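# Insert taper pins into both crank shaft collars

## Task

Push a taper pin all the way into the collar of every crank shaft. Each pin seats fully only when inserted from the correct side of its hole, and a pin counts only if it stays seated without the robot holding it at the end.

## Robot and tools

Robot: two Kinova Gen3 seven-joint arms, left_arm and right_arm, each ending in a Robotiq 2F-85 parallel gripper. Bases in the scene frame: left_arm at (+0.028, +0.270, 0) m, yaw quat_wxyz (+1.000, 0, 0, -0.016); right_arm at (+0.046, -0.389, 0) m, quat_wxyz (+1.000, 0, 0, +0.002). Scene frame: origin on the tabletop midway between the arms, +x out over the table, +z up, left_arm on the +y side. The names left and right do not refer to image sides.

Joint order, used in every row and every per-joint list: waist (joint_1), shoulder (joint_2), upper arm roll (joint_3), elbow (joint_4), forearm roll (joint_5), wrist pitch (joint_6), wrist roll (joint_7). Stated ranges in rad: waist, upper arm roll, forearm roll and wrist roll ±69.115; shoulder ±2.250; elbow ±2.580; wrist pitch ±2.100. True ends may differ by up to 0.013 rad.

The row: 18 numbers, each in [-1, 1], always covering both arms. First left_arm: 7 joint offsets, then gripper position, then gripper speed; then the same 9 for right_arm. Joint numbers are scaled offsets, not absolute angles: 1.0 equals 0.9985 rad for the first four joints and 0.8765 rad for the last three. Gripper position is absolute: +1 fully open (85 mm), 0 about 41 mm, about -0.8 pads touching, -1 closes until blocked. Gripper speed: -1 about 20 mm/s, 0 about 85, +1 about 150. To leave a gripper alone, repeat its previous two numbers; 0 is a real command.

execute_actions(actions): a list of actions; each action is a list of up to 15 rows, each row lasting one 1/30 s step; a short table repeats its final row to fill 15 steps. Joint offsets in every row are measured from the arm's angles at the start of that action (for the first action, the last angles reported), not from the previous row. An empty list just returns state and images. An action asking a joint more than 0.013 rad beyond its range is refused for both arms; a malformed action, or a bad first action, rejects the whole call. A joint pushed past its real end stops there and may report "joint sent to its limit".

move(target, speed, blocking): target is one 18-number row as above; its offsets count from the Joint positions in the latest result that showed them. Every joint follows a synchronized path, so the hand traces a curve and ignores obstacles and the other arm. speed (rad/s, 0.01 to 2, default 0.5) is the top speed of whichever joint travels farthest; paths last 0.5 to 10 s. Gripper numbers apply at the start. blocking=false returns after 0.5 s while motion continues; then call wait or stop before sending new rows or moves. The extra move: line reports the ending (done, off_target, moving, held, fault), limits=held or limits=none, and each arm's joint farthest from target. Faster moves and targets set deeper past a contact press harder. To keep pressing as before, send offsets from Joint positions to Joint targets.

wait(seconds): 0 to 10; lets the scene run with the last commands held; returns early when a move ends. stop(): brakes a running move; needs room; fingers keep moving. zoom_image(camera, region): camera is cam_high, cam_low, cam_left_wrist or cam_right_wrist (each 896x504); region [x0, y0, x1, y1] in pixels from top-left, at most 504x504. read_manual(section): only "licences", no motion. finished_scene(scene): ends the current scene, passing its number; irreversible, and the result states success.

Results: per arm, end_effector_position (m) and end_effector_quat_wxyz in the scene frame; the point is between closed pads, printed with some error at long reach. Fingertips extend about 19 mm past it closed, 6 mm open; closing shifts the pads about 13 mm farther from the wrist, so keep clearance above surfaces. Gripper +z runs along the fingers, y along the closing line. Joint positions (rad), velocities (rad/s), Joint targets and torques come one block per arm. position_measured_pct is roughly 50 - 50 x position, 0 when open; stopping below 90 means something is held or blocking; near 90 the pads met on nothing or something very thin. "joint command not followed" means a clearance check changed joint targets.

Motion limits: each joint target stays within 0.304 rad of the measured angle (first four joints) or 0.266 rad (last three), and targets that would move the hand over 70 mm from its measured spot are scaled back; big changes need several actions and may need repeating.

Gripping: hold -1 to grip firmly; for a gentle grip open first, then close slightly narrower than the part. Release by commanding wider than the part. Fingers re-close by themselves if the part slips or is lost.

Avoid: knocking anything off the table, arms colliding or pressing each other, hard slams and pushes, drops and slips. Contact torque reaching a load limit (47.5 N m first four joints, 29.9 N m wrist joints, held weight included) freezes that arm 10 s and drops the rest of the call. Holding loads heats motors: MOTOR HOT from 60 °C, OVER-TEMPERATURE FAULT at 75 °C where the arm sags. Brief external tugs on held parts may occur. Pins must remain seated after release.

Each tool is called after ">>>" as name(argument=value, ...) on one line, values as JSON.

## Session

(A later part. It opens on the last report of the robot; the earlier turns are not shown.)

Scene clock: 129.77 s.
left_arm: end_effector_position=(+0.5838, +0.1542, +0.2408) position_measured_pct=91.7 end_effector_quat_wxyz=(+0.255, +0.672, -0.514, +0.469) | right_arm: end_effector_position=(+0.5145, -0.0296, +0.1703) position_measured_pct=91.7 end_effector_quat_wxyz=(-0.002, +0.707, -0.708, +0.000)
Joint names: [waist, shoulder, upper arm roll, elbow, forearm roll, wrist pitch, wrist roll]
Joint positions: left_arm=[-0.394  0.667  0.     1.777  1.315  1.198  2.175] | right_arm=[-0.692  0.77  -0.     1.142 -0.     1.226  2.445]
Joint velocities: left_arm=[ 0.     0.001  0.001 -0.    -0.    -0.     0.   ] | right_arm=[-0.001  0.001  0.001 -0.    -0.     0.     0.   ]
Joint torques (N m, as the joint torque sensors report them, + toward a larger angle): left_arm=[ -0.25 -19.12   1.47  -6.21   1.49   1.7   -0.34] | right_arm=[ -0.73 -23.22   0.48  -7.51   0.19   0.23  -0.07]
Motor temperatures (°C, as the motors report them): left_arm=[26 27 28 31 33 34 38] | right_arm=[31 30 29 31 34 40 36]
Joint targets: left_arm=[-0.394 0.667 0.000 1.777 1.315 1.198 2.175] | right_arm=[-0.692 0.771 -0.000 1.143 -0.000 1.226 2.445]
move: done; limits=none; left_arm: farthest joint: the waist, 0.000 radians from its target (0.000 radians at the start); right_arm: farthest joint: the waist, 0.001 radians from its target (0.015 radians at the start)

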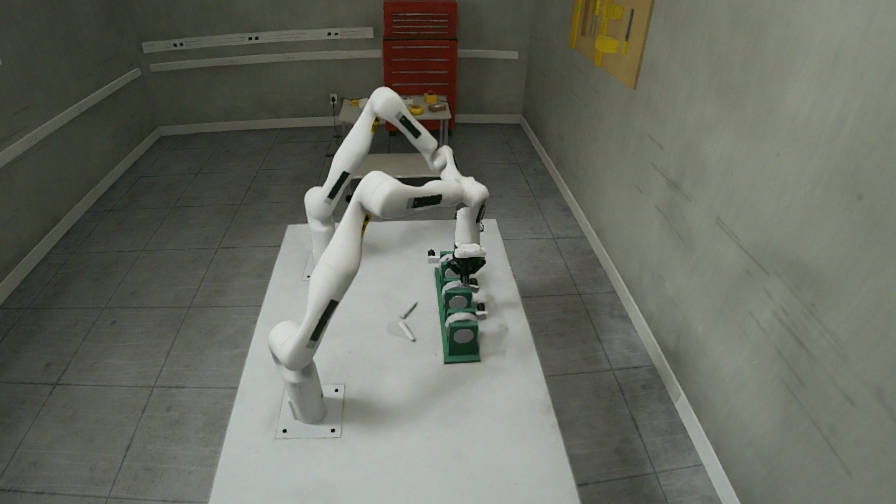

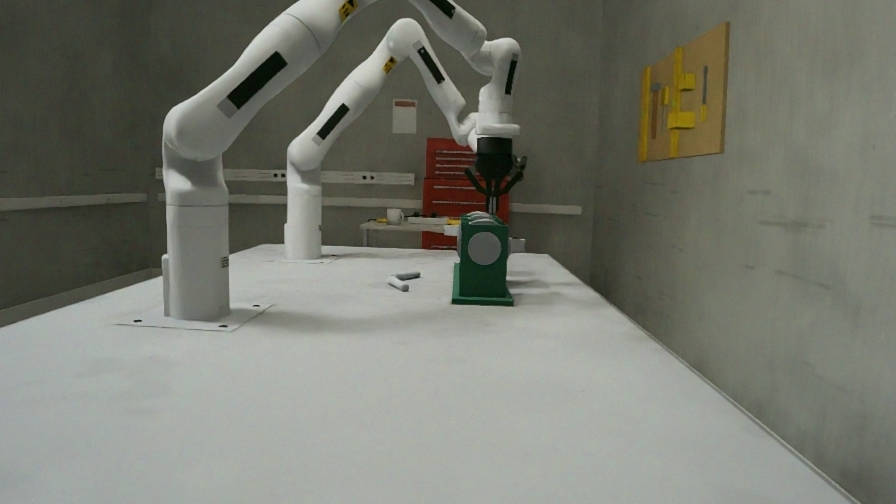

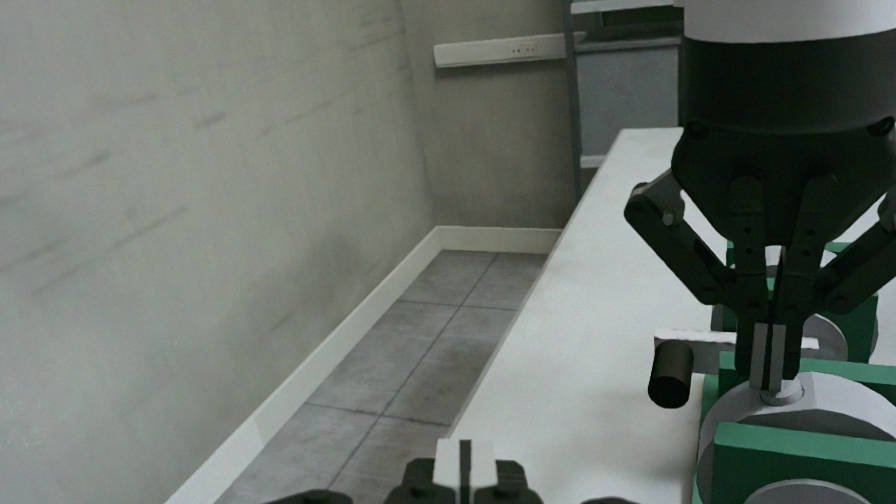

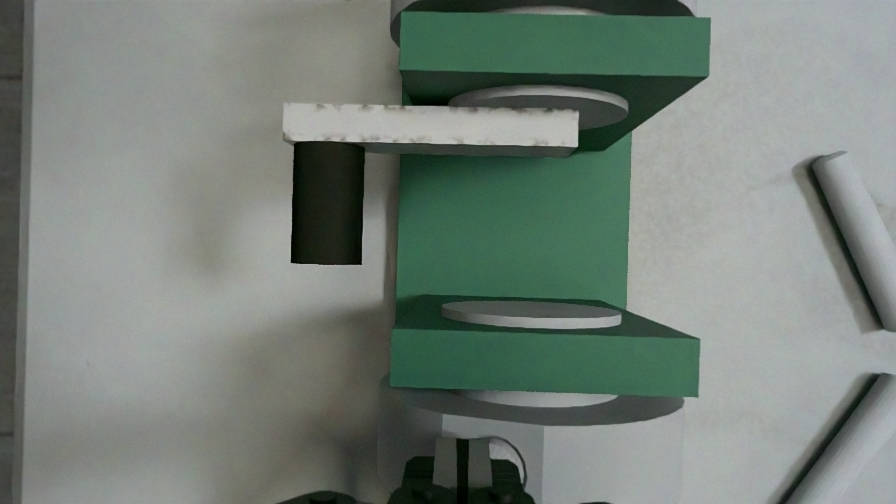

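>>> move(target=[0,0,0,0,0,0,0,-1,0, 0,-0.0094,0,-0.0154,0,0.028,0,-1,0], speed=0.1)

>>> zoom_image(camera="cam_left_wrist", region=[646,280,896,504])

>>> move(target=[0,0,0,0,0,0,0,-1,0, 0.074,0.182,0,-0.327,-0.162,0.398,0.098,-1,0], speed=0.3)

Scene clock: 131.60 s.
left_arm: end_effector_position=(+0.5838, +0.1542, +0.2408) position_measured_pct=91.7 end_effector_quat_wxyz=(+0.255, +0.672, -0.514, +0.469) | right_arm: end_effector_position=(+0.5143, -0.0298, +0.1804) position_measured_pct=91.7 end_effector_quat_wxyz=(-0.002, +0.707, -0.708, +0.000)
Joint names: [waist, shoulder, upper arm roll, elbow, forearm roll, wrist pitch, wrist roll]
Joint positions: left_arm=[-0.394  0.667  0.     1.777  1.315  1.198  2.175] | right_arm=[-0.692  0.761 -0.     1.127 -0.     1.251  2.445]
Joint velocities: left_arm=[-0.    -0.     0.     0.001 -0.    -0.003  0.   ] | right_arm=[-0.    -0.001  0.002 -0.    -0.    -0.001  0.   ]
Joint torques (N m, as the joint torque sensors report them, + toward a larger angle): left_arm=[  0.09 -18.68   1.55  -6.22   1.8    1.63  -0.33] | right_arm=[ -0.09 -23.14   0.66  -8.25   0.08   0.35  -0.01]
Motor temperatures (°C, as the motors report them): left_arm=[26 28 28 31 33 34 38] | right_arm=[31 30 29 31 34 40 36]
Joint targets: left_arm=[-0.394 0.667 0.000 1.777 1.315 1.198 2.175] | right_arm=[-0.692 0.761 -0.000 1.127 -0.000 1.251 2.445]
move: done; limits=none; left_arm: farthest joint: the waist, 0.000 radians from its target (0.000 radians at the start); right_arm: farthest joint: the waist, 0.000 radians from its target (0.000 radians at the start)

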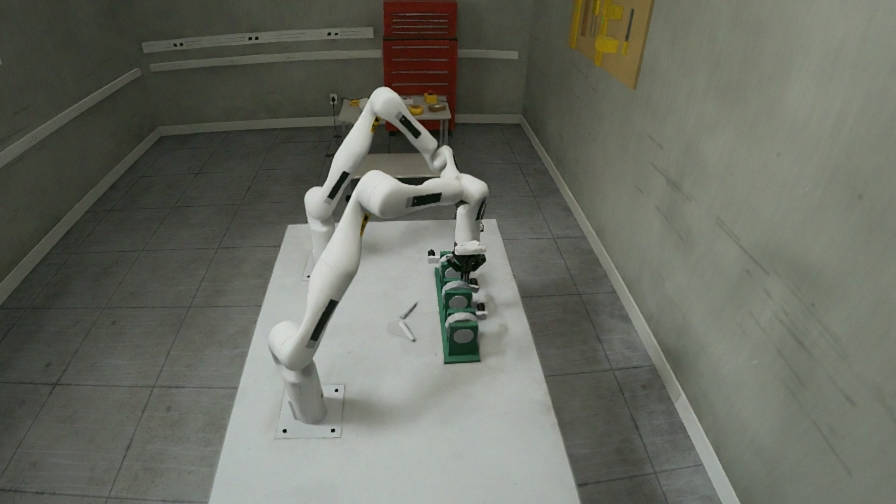

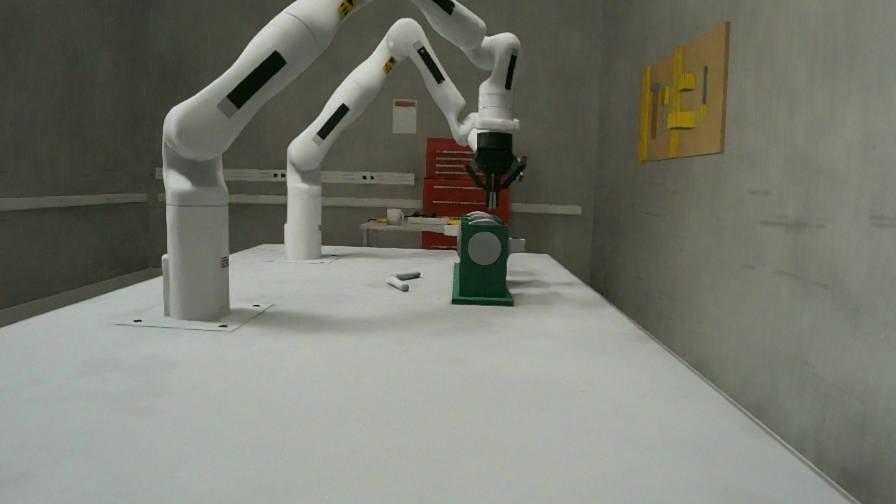

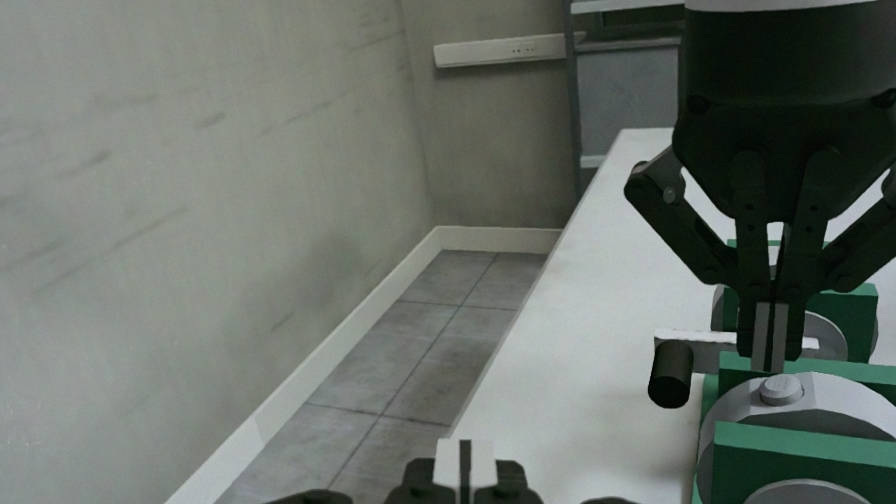

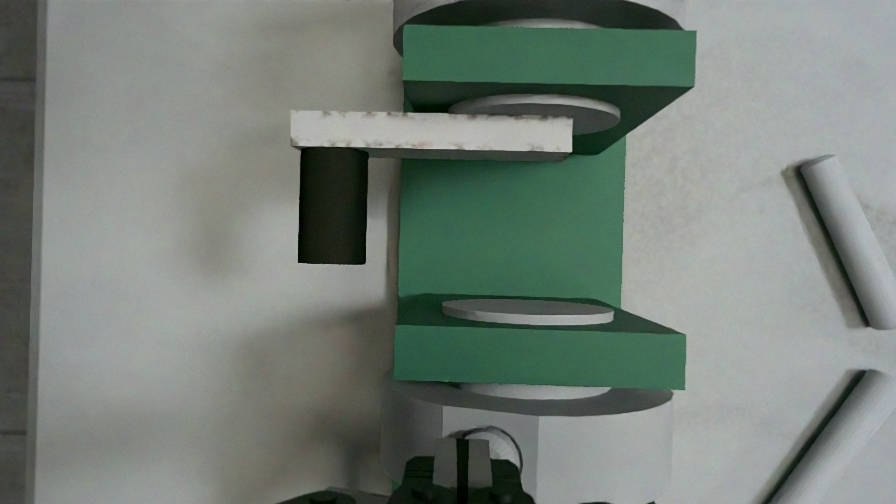

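Region (646, 280, 896, 504) of cam_left_wrist's 896x504 image, scaled by 2.016; it fills the top 452 rows of this view, and the rest is white.

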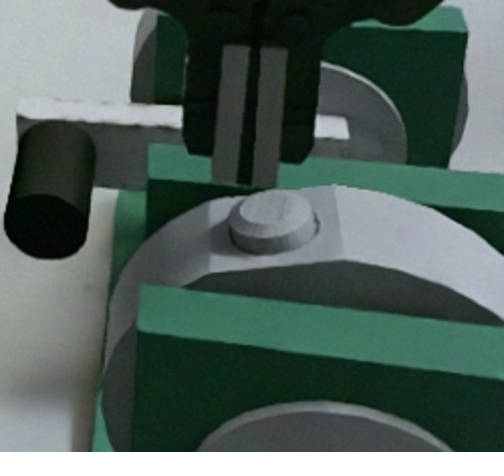

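Scene clock: 133.13 s.
left_arm: end_effector_position=(+0.5838, +0.1542, +0.2408) position_measured_pct=91.7 end_effector_quat_wxyz=(+0.255, +0.672, -0.514, +0.469) | right_arm: end_effector_position=(+0.5128, -0.0302, +0.1765) position_measured_pct=91.7 end_effector_quat_wxyz=(+0.086, +0.702, -0.702, -0.087)
Joint names: [waist, shoulder, upper arm roll, elbow, forearm roll, wrist pitch, wrist roll]
Joint positions: left_arm=[-0.394  0.667  0.     1.777  1.315  1.198  2.175] | right_arm=[-0.618  0.942 -0.     0.8   -0.142  1.6    2.531]
Joint velocities: left_arm=[ 0.    -0.    -0.    -0.     0.     0.001 -0.   ] | right_arm=[ 0.001  0.004  0.001 -0.    -0.     0.    -0.   ]
Joint torques (N m, as the joint torque sensors report them, + toward a larger angle): left_arm=[ -0.64 -18.89   1.32  -6.01   1.52   1.71  -0.11] | right_arm=[  0.18 -25.77   0.55  -8.13  -0.06   0.5    0.01]
Motor temperatures (°C, as the motors report them): left_arm=[26 28 28 31 33 34 38] | right_arm=[31 30 29 31 34 40 36]
Joint targets: left_arm=[-0.394 0.667 0.000 1.777 1.315 1.198 2.175] | right_arm=[-0.618 0.943 -0.000 0.800 -0.142 1.600 2.531]
move: done; limits=none; left_arm: farthest joint: the waist, 0.000 radians from its target (0.000 radians at the start); right_arm: farthest joint: the shoulder, 0.001 radians from its target (0.182 radians at the start)

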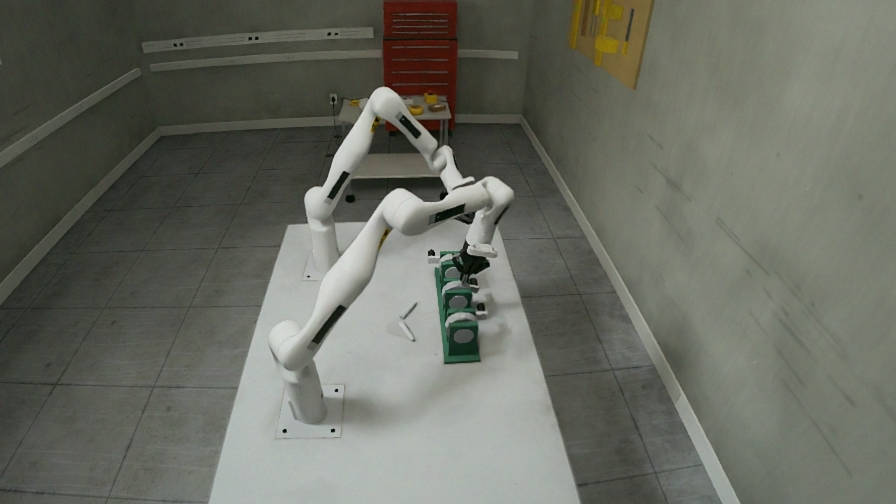

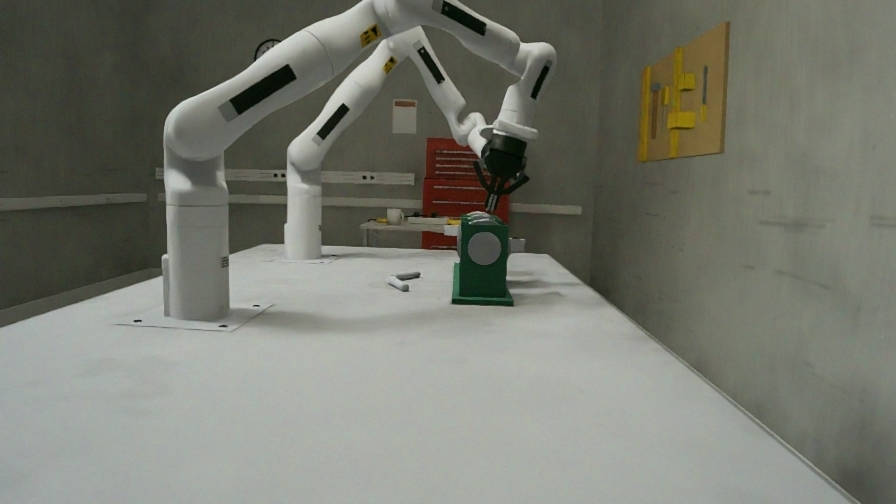

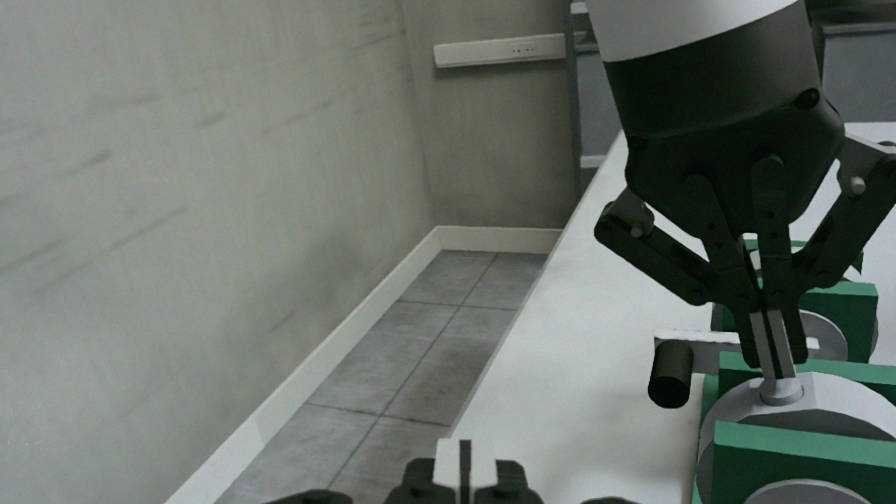

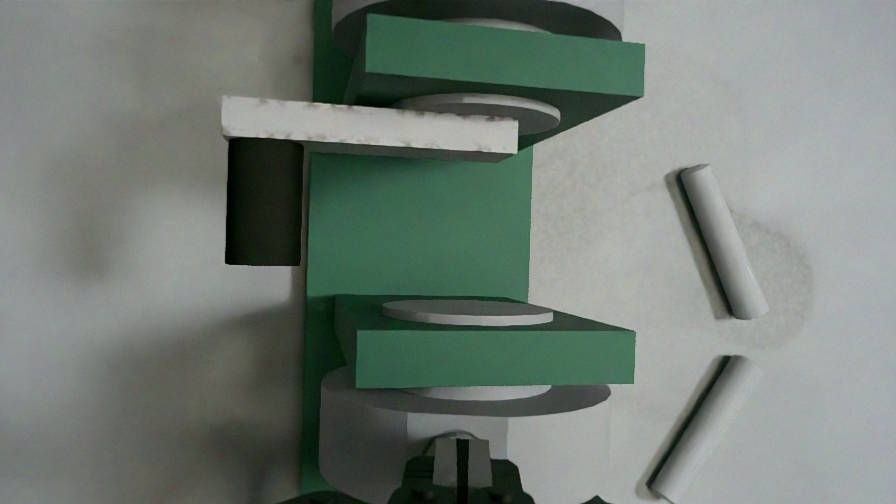

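>>> move(target=[0,0,0,0,0,0,0,-1,0, 0,0,0,0,0,0,0,-0.3,0])

>>> move(target=[0,0,0,0,0,0,0,-1,0, -0.0023,0,0,0.035,0,-0.040,0,-0.3,0], speed=0.04)

>>> zoom_image(camera="cam_left_wrist", region=[696,300,896,460])

Scene clock: 134.33 s.
left_arm: end_effector_position=(+0.5838, +0.1542, +0.2408) position_measured_pct=91.7 end_effector_quat_wxyz=(+0.255, +0.672, -0.514, +0.469) | right_arm: end_effector_position=(+0.5128, -0.0302, +0.1765) position_measured_pct=65.1 end_effector_quat_wxyz=(+0.086, +0.702, -0.702, -0.087)
Joint names: [waist, shoulder, upper arm roll, elbow, forearm roll, wrist pitch, wrist roll]
Joint positions: left_arm=[-0.394  0.667  0.     1.777  1.315  1.198  2.175] | right_arm=[-0.618  0.942 -0.     0.8   -0.142  1.6    2.531]
Joint velocities: left_arm=[-0.001  0.001 -0.     0.    -0.    -0.002  0.   ] | right_arm=[-0.    -0.001  0.001  0.     0.    -0.001  0.   ]
Joint torques (N m, as the joint torque sensors report them, + toward a larger angle): left_arm=[ -0.32 -18.75   1.76  -6.14   1.69   1.89   0.05] | right_arm=[ -0.09 -25.71   0.23  -7.91  -0.34   0.69   0.13]
Motor temperatures (°C, as the motors report them): left_arm=[26 28 28 31 33 34 38] | right_arm=[31 30 29 31 34 40 36]
Joint targets: left_arm=[-0.394 0.667 0.000 1.777 1.315 1.198 2.175] | right_arm=[-0.618 0.942 -0.000 0.800 -0.142 1.600 2.531]
move: done; limits=none; left_arm: farthest joint: the waist, 0.000 radians from its target (0.000 radians at the start); right_arm: farthest joint: the waist, 0.000 radians from its target (0.000 radians at the start)

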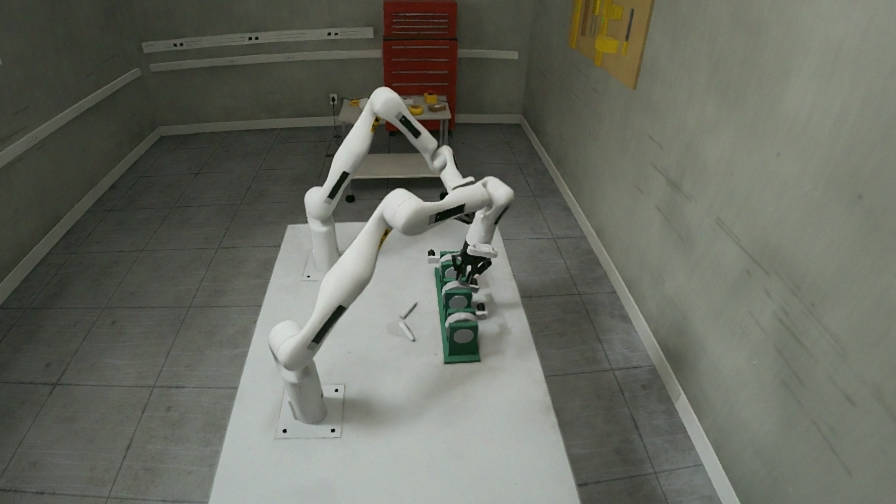

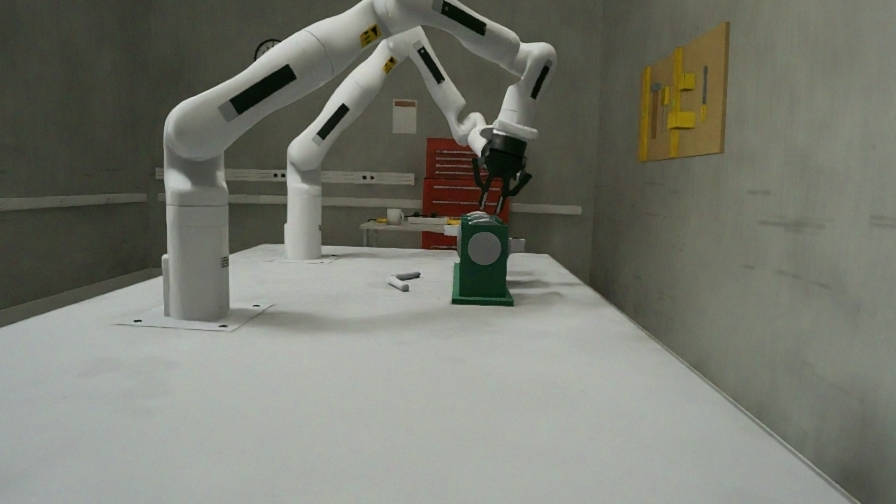

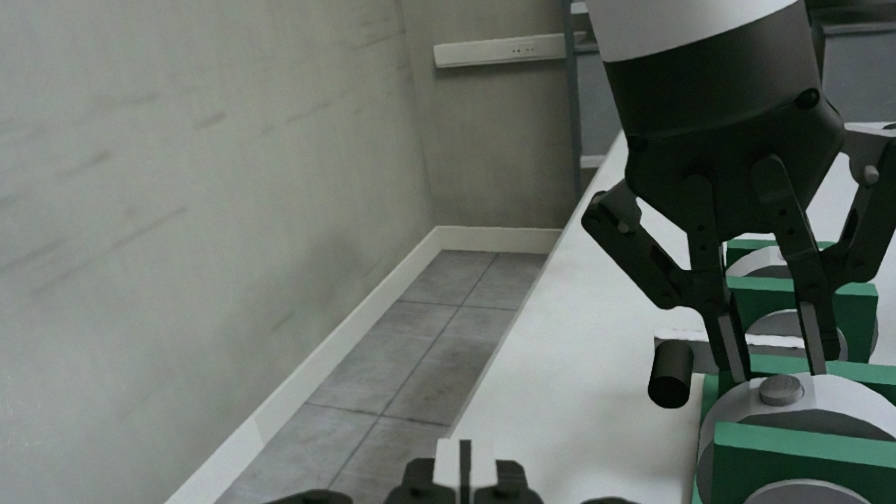

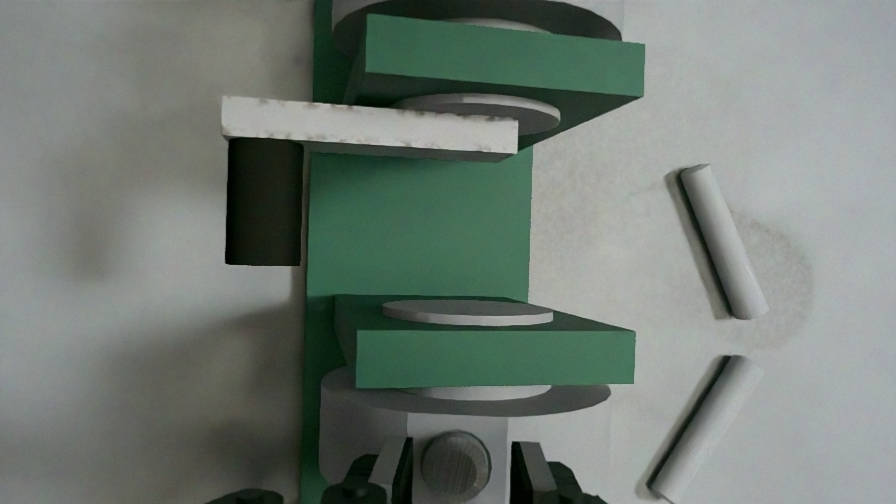

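Scene clock: 135.43 s.
left_arm: end_effector_position=(+0.5838, +0.1542, +0.2408) position_measured_pct=91.7 end_effector_quat_wxyz=(+0.255, +0.672, -0.514, +0.469) | right_arm: end_effector_position=(+0.5104, -0.0303, +0.1657) position_measured_pct=65.1 end_effector_quat_wxyz=(+0.087, +0.701, -0.703, -0.086)
Joint names: [waist, shoulder, upper arm roll, elbow, forearm roll, wrist pitch, wrist roll]
Joint positions: left_arm=[-0.394  0.667  0.     1.777  1.315  1.198  2.175] | right_arm=[-0.621  0.942 -0.     0.835 -0.142  1.565  2.531]
Joint velocities: left_arm=[-0.001 -0.    -0.002  0.001 -0.    -0.     0.   ] | right_arm=[-0.    -0.002 -0.    -0.002  0.     0.001 -0.   ]
Joint torques (N m, as the joint torque sensors report them, + toward a larger angle): left_arm=[ -0.13 -18.75   1.51  -6.     1.58   1.76  -0.22] | right_arm=[ -0.23 -25.31   0.46  -7.99  -0.09   0.41  -0.17]
Motor temperatures (°C, as the motors report them): left_arm=[26 28 28 31 33 34 38] | right_arm=[31 30 29 31 34 40 36]
Joint targets: left_arm=[-0.394 0.667 0.000 1.777 1.315 1.198 2.175] | right_arm=[-0.621 0.942 -0.000 0.835 -0.142 1.565 2.531]
move: done; limits=none; left_arm: farthest joint: the waist, 0.000 radians from its target (0.000 radians at the start); right_arm: farthest joint: the waist, 0.000 radians from its target (0.002 radians at the start)

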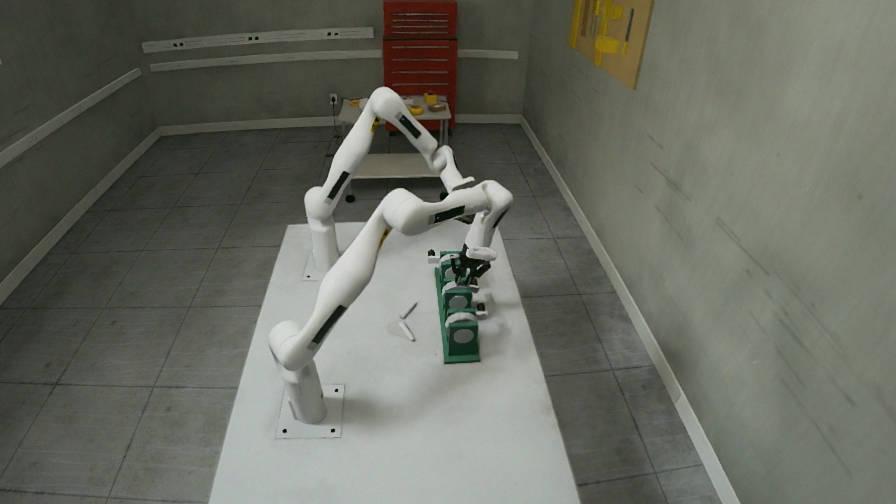

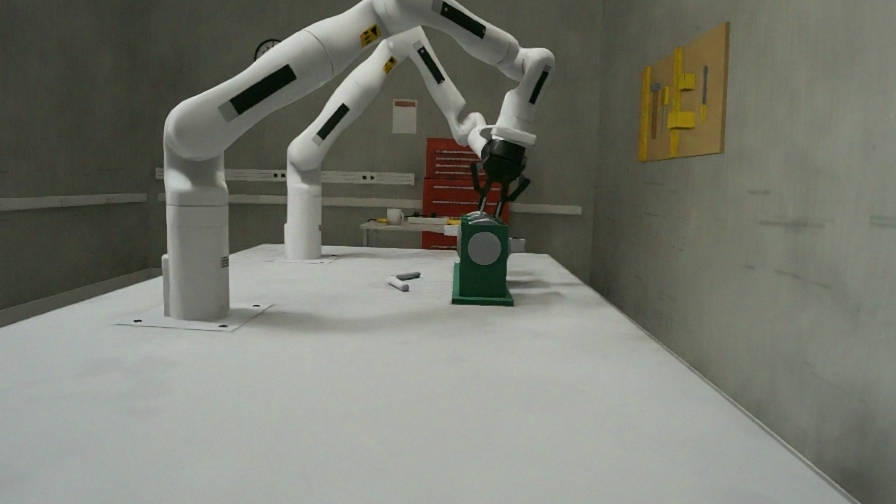

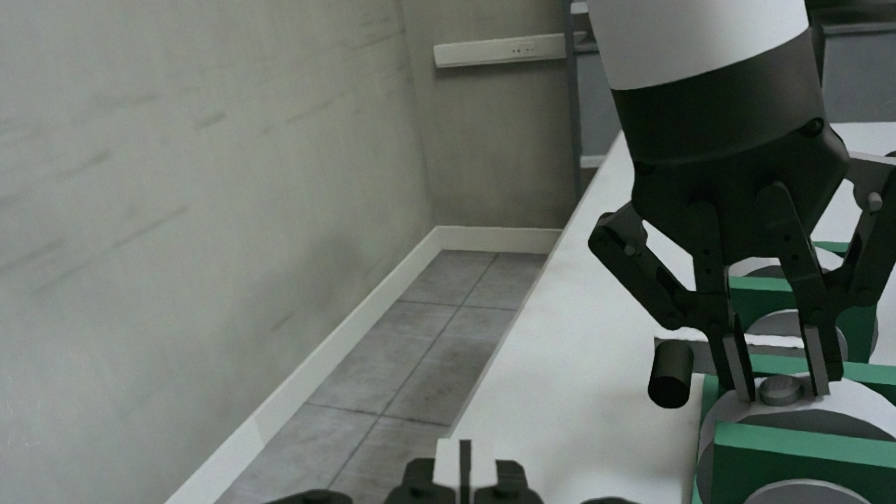

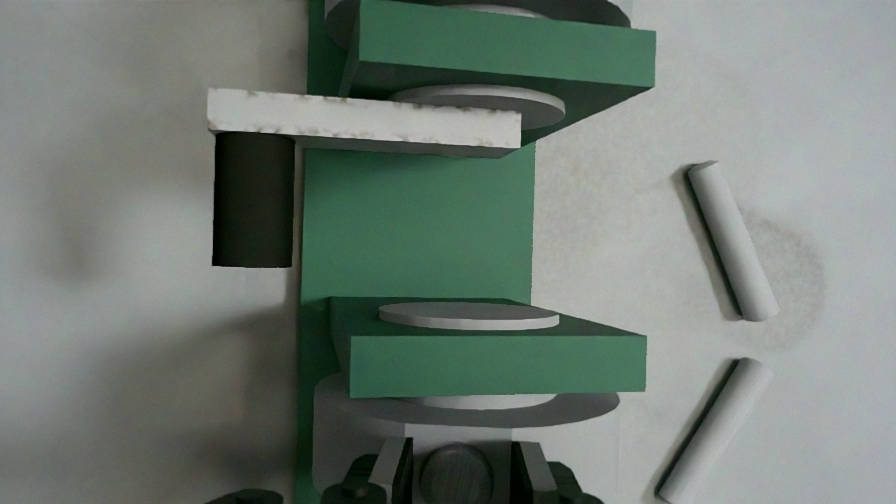

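Region (696, 300, 896, 460) of cam_left_wrist's 896x504 image, scaled by 2.520; it fills the top 403 rows of this view, and the rest is white.

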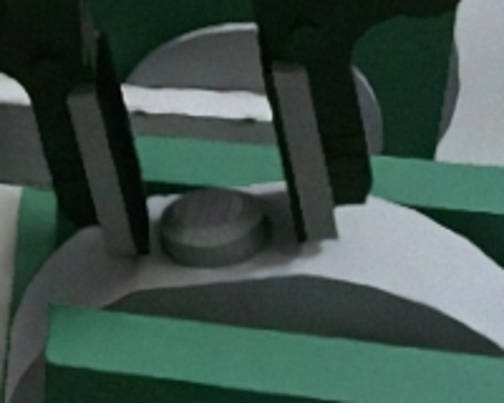

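>>> move(target=[0,0,0,0,0,0,0,-1,0, 0.002,0,0,0,0,0,0,-0.44,-0.5], speed=0.04)

>>> move(target=[0,0,0,0,0,0,0,-1,0, -0.0004,0,0,0.007,0,-0.008,0,-0.44,-0.5], speed=0.02)

>>> zoom_image(camera="cam_left_wrist", region=[696,300,896,460])

Scene clock: 136.47 s.
left_arm: end_effector_position=(+0.5838, +0.1542, +0.2408) position_measured_pct=91.7 end_effector_quat_wxyz=(+0.255, +0.672, -0.514, +0.469) | right_arm: end_effector_position=(+0.5115, -0.0311, +0.1657) position_measured_pct=72.2 end_effector_quat_wxyz=(+0.086, +0.700, -0.703, -0.086)
Joint names: [waist, shoulder, upper arm roll, elbow, forearm roll, wrist pitch, wrist roll]
Joint positions: left_arm=[-0.394  0.667  0.     1.777  1.315  1.198  2.175] | right_arm=[-0.619  0.942 -0.     0.835 -0.142  1.564  2.531]
Joint velocities: left_arm=[ 0.  0.  0. -0.  0.  0.  0.] | right_arm=[ 0.     0.001 -0.001  0.001 -0.    -0.002 -0.   ]
Joint torques (N m, as the joint torque sensors report them, + toward a larger angle): left_arm=[  0.09 -19.45   2.08  -6.32   1.65   1.73  -0.07] | right_arm=[ -0.23 -25.83   0.38  -7.55  -0.35   1.12  -0.1 ]
Motor temperatures (°C, as the motors report them): left_arm=[26 28 28 31 33 34 38] | right_arm=[31 30 29 31 34 40 36]
Joint targets: left_arm=[-0.394 0.667 0.000 1.777 1.315 1.198 2.175] | right_arm=[-0.619 0.942 -0.000 0.835 -0.142 1.565 2.531]
move: done; limits=none; left_arm: farthest joint: the waist, 0.000 radians from its target (0.000 radians at the start); right_arm: farthest joint: the wrist pitch, 0.001 radians from its target (0.000 radians at the start)

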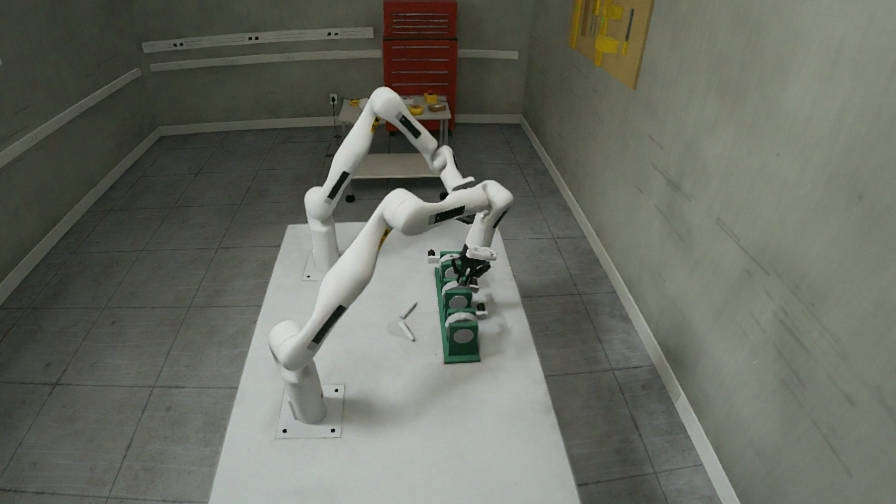

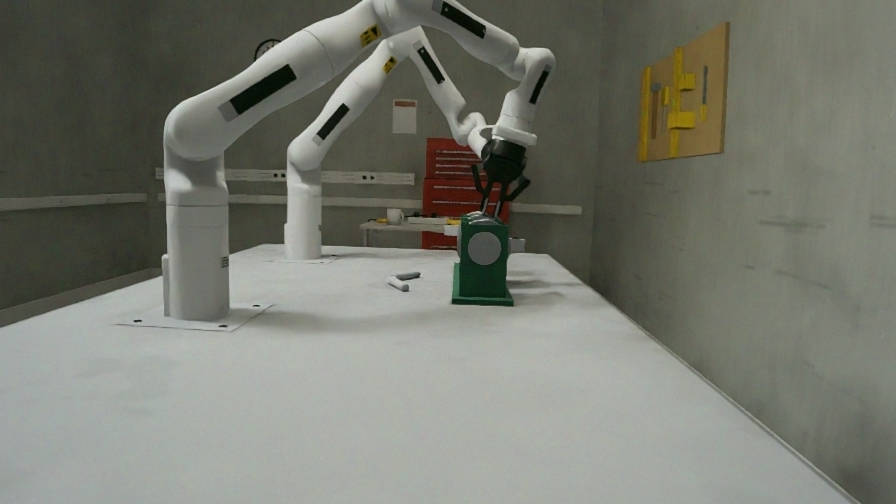

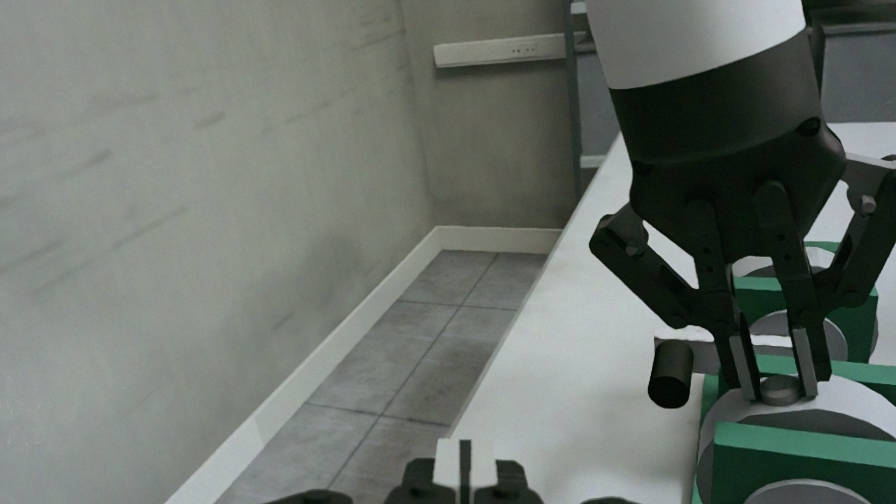

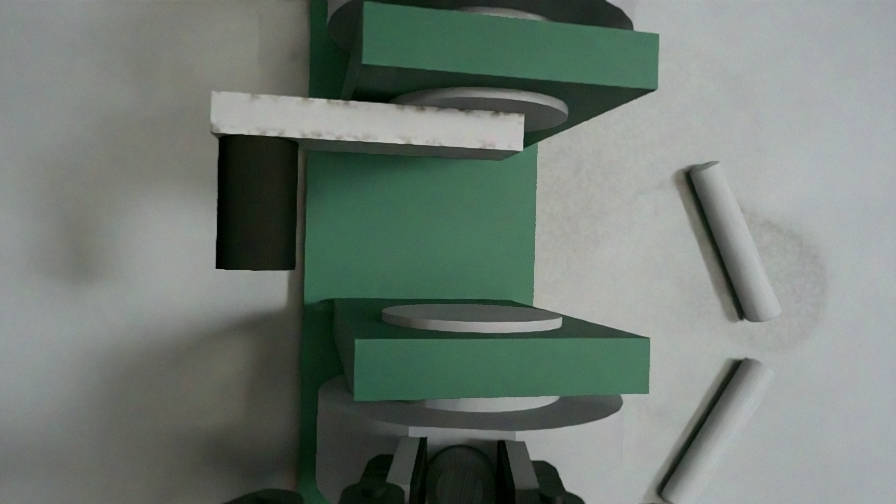

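Scene clock: 137.17 s.
left_arm: end_effector_position=(+0.5838, +0.1542, +0.2408) position_measured_pct=91.7 end_effector_quat_wxyz=(+0.255, +0.672, -0.514, +0.469) | right_arm: end_effector_position=(+0.5115, -0.0311, +0.1650) position_measured_pct=72.2 end_effector_quat_wxyz=(+0.085, +0.700, -0.704, -0.086)
Joint names: [waist, shoulder, upper arm roll, elbow, forearm roll, wrist pitch, wrist roll]
Joint positions: left_arm=[-0.394  0.667  0.     1.777  1.315  1.198  2.175] | right_arm=[-0.619  0.94   0.     0.841 -0.142  1.557  2.531]
Joint velocities: left_arm=[ 0.     0.    -0.001  0.    -0.    -0.002  0.   ] | right_arm=[-0.     0.001 -0.001 -0.001  0.    -0.    -0.   ]
Joint torques (N m, as the joint torque sensors report them, + toward a larger angle): left_arm=[ -0.11 -19.15   1.56  -6.01   1.54   1.86   0.01] | right_arm=[ -0.53 -23.57   0.38  -7.78  -0.22   0.72  -0.07]
Motor temperatures (°C, as the motors report them): left_arm=[26 28 28 31 33 34 38] | right_arm=[31 30 29 31 34 40 36]
Joint targets: left_arm=[-0.394 0.667 0.000 1.777 1.315 1.198 2.175] | right_arm=[-0.619 0.942 -0.000 0.842 -0.142 1.557 2.531]
move: done; limits=none; left_arm: farthest joint: the waist, 0.000 radians from its target (0.000 radians at the start); right_arm: farthest joint: the shoulder, 0.002 radians from its target (0.000 radians at the start)

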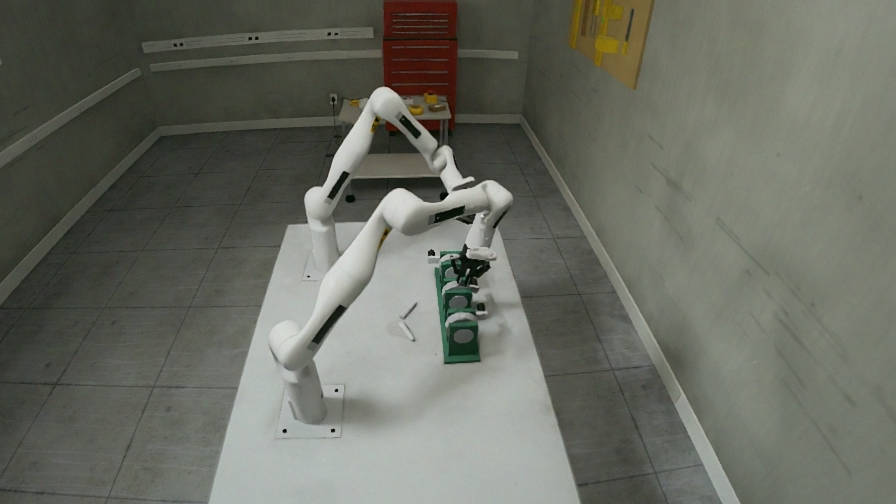

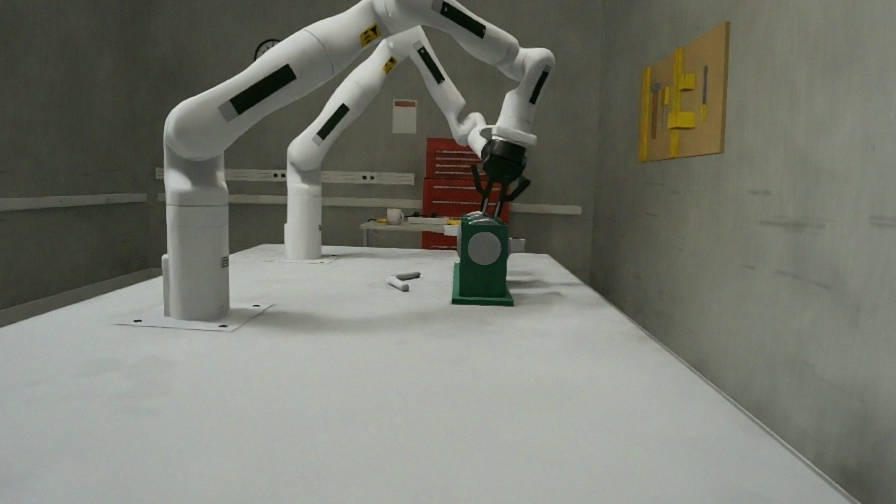

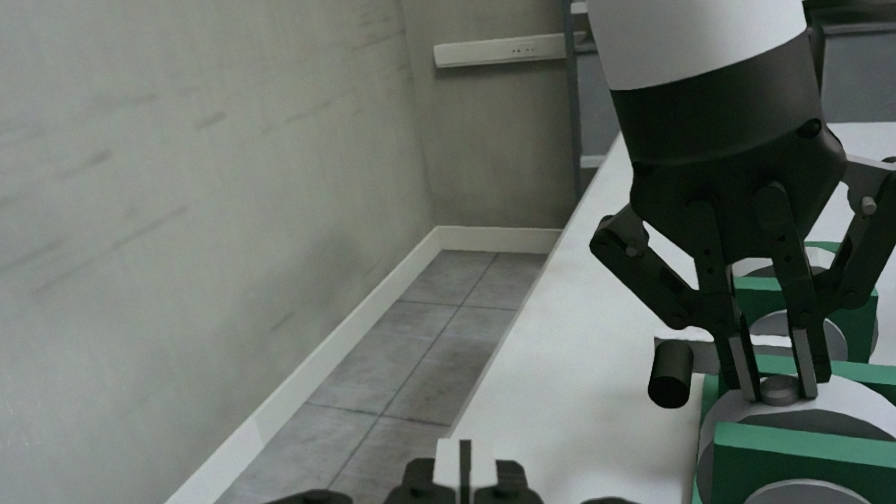

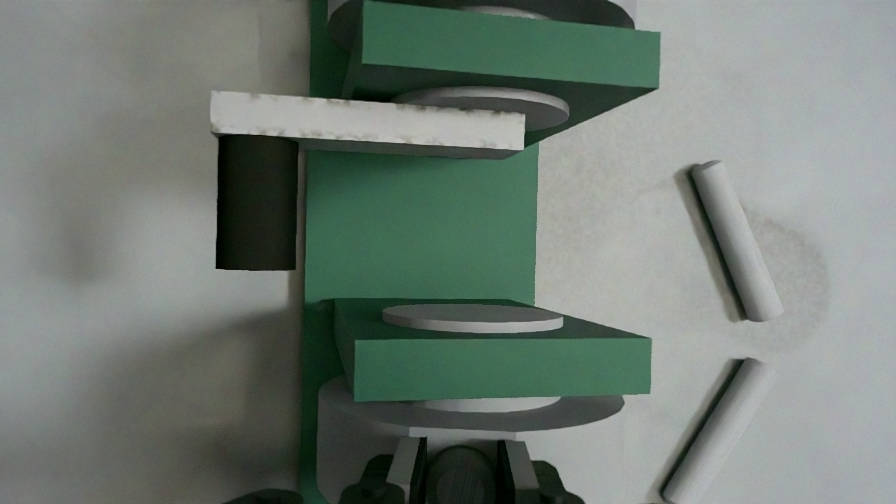

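Region (696, 300, 896, 460) of cam_left_wrist's 896x504 image, scaled by 2.520; it fills the top 403 rows of this view, and the rest is white.

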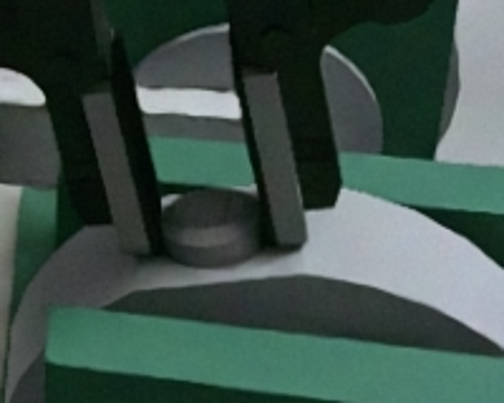

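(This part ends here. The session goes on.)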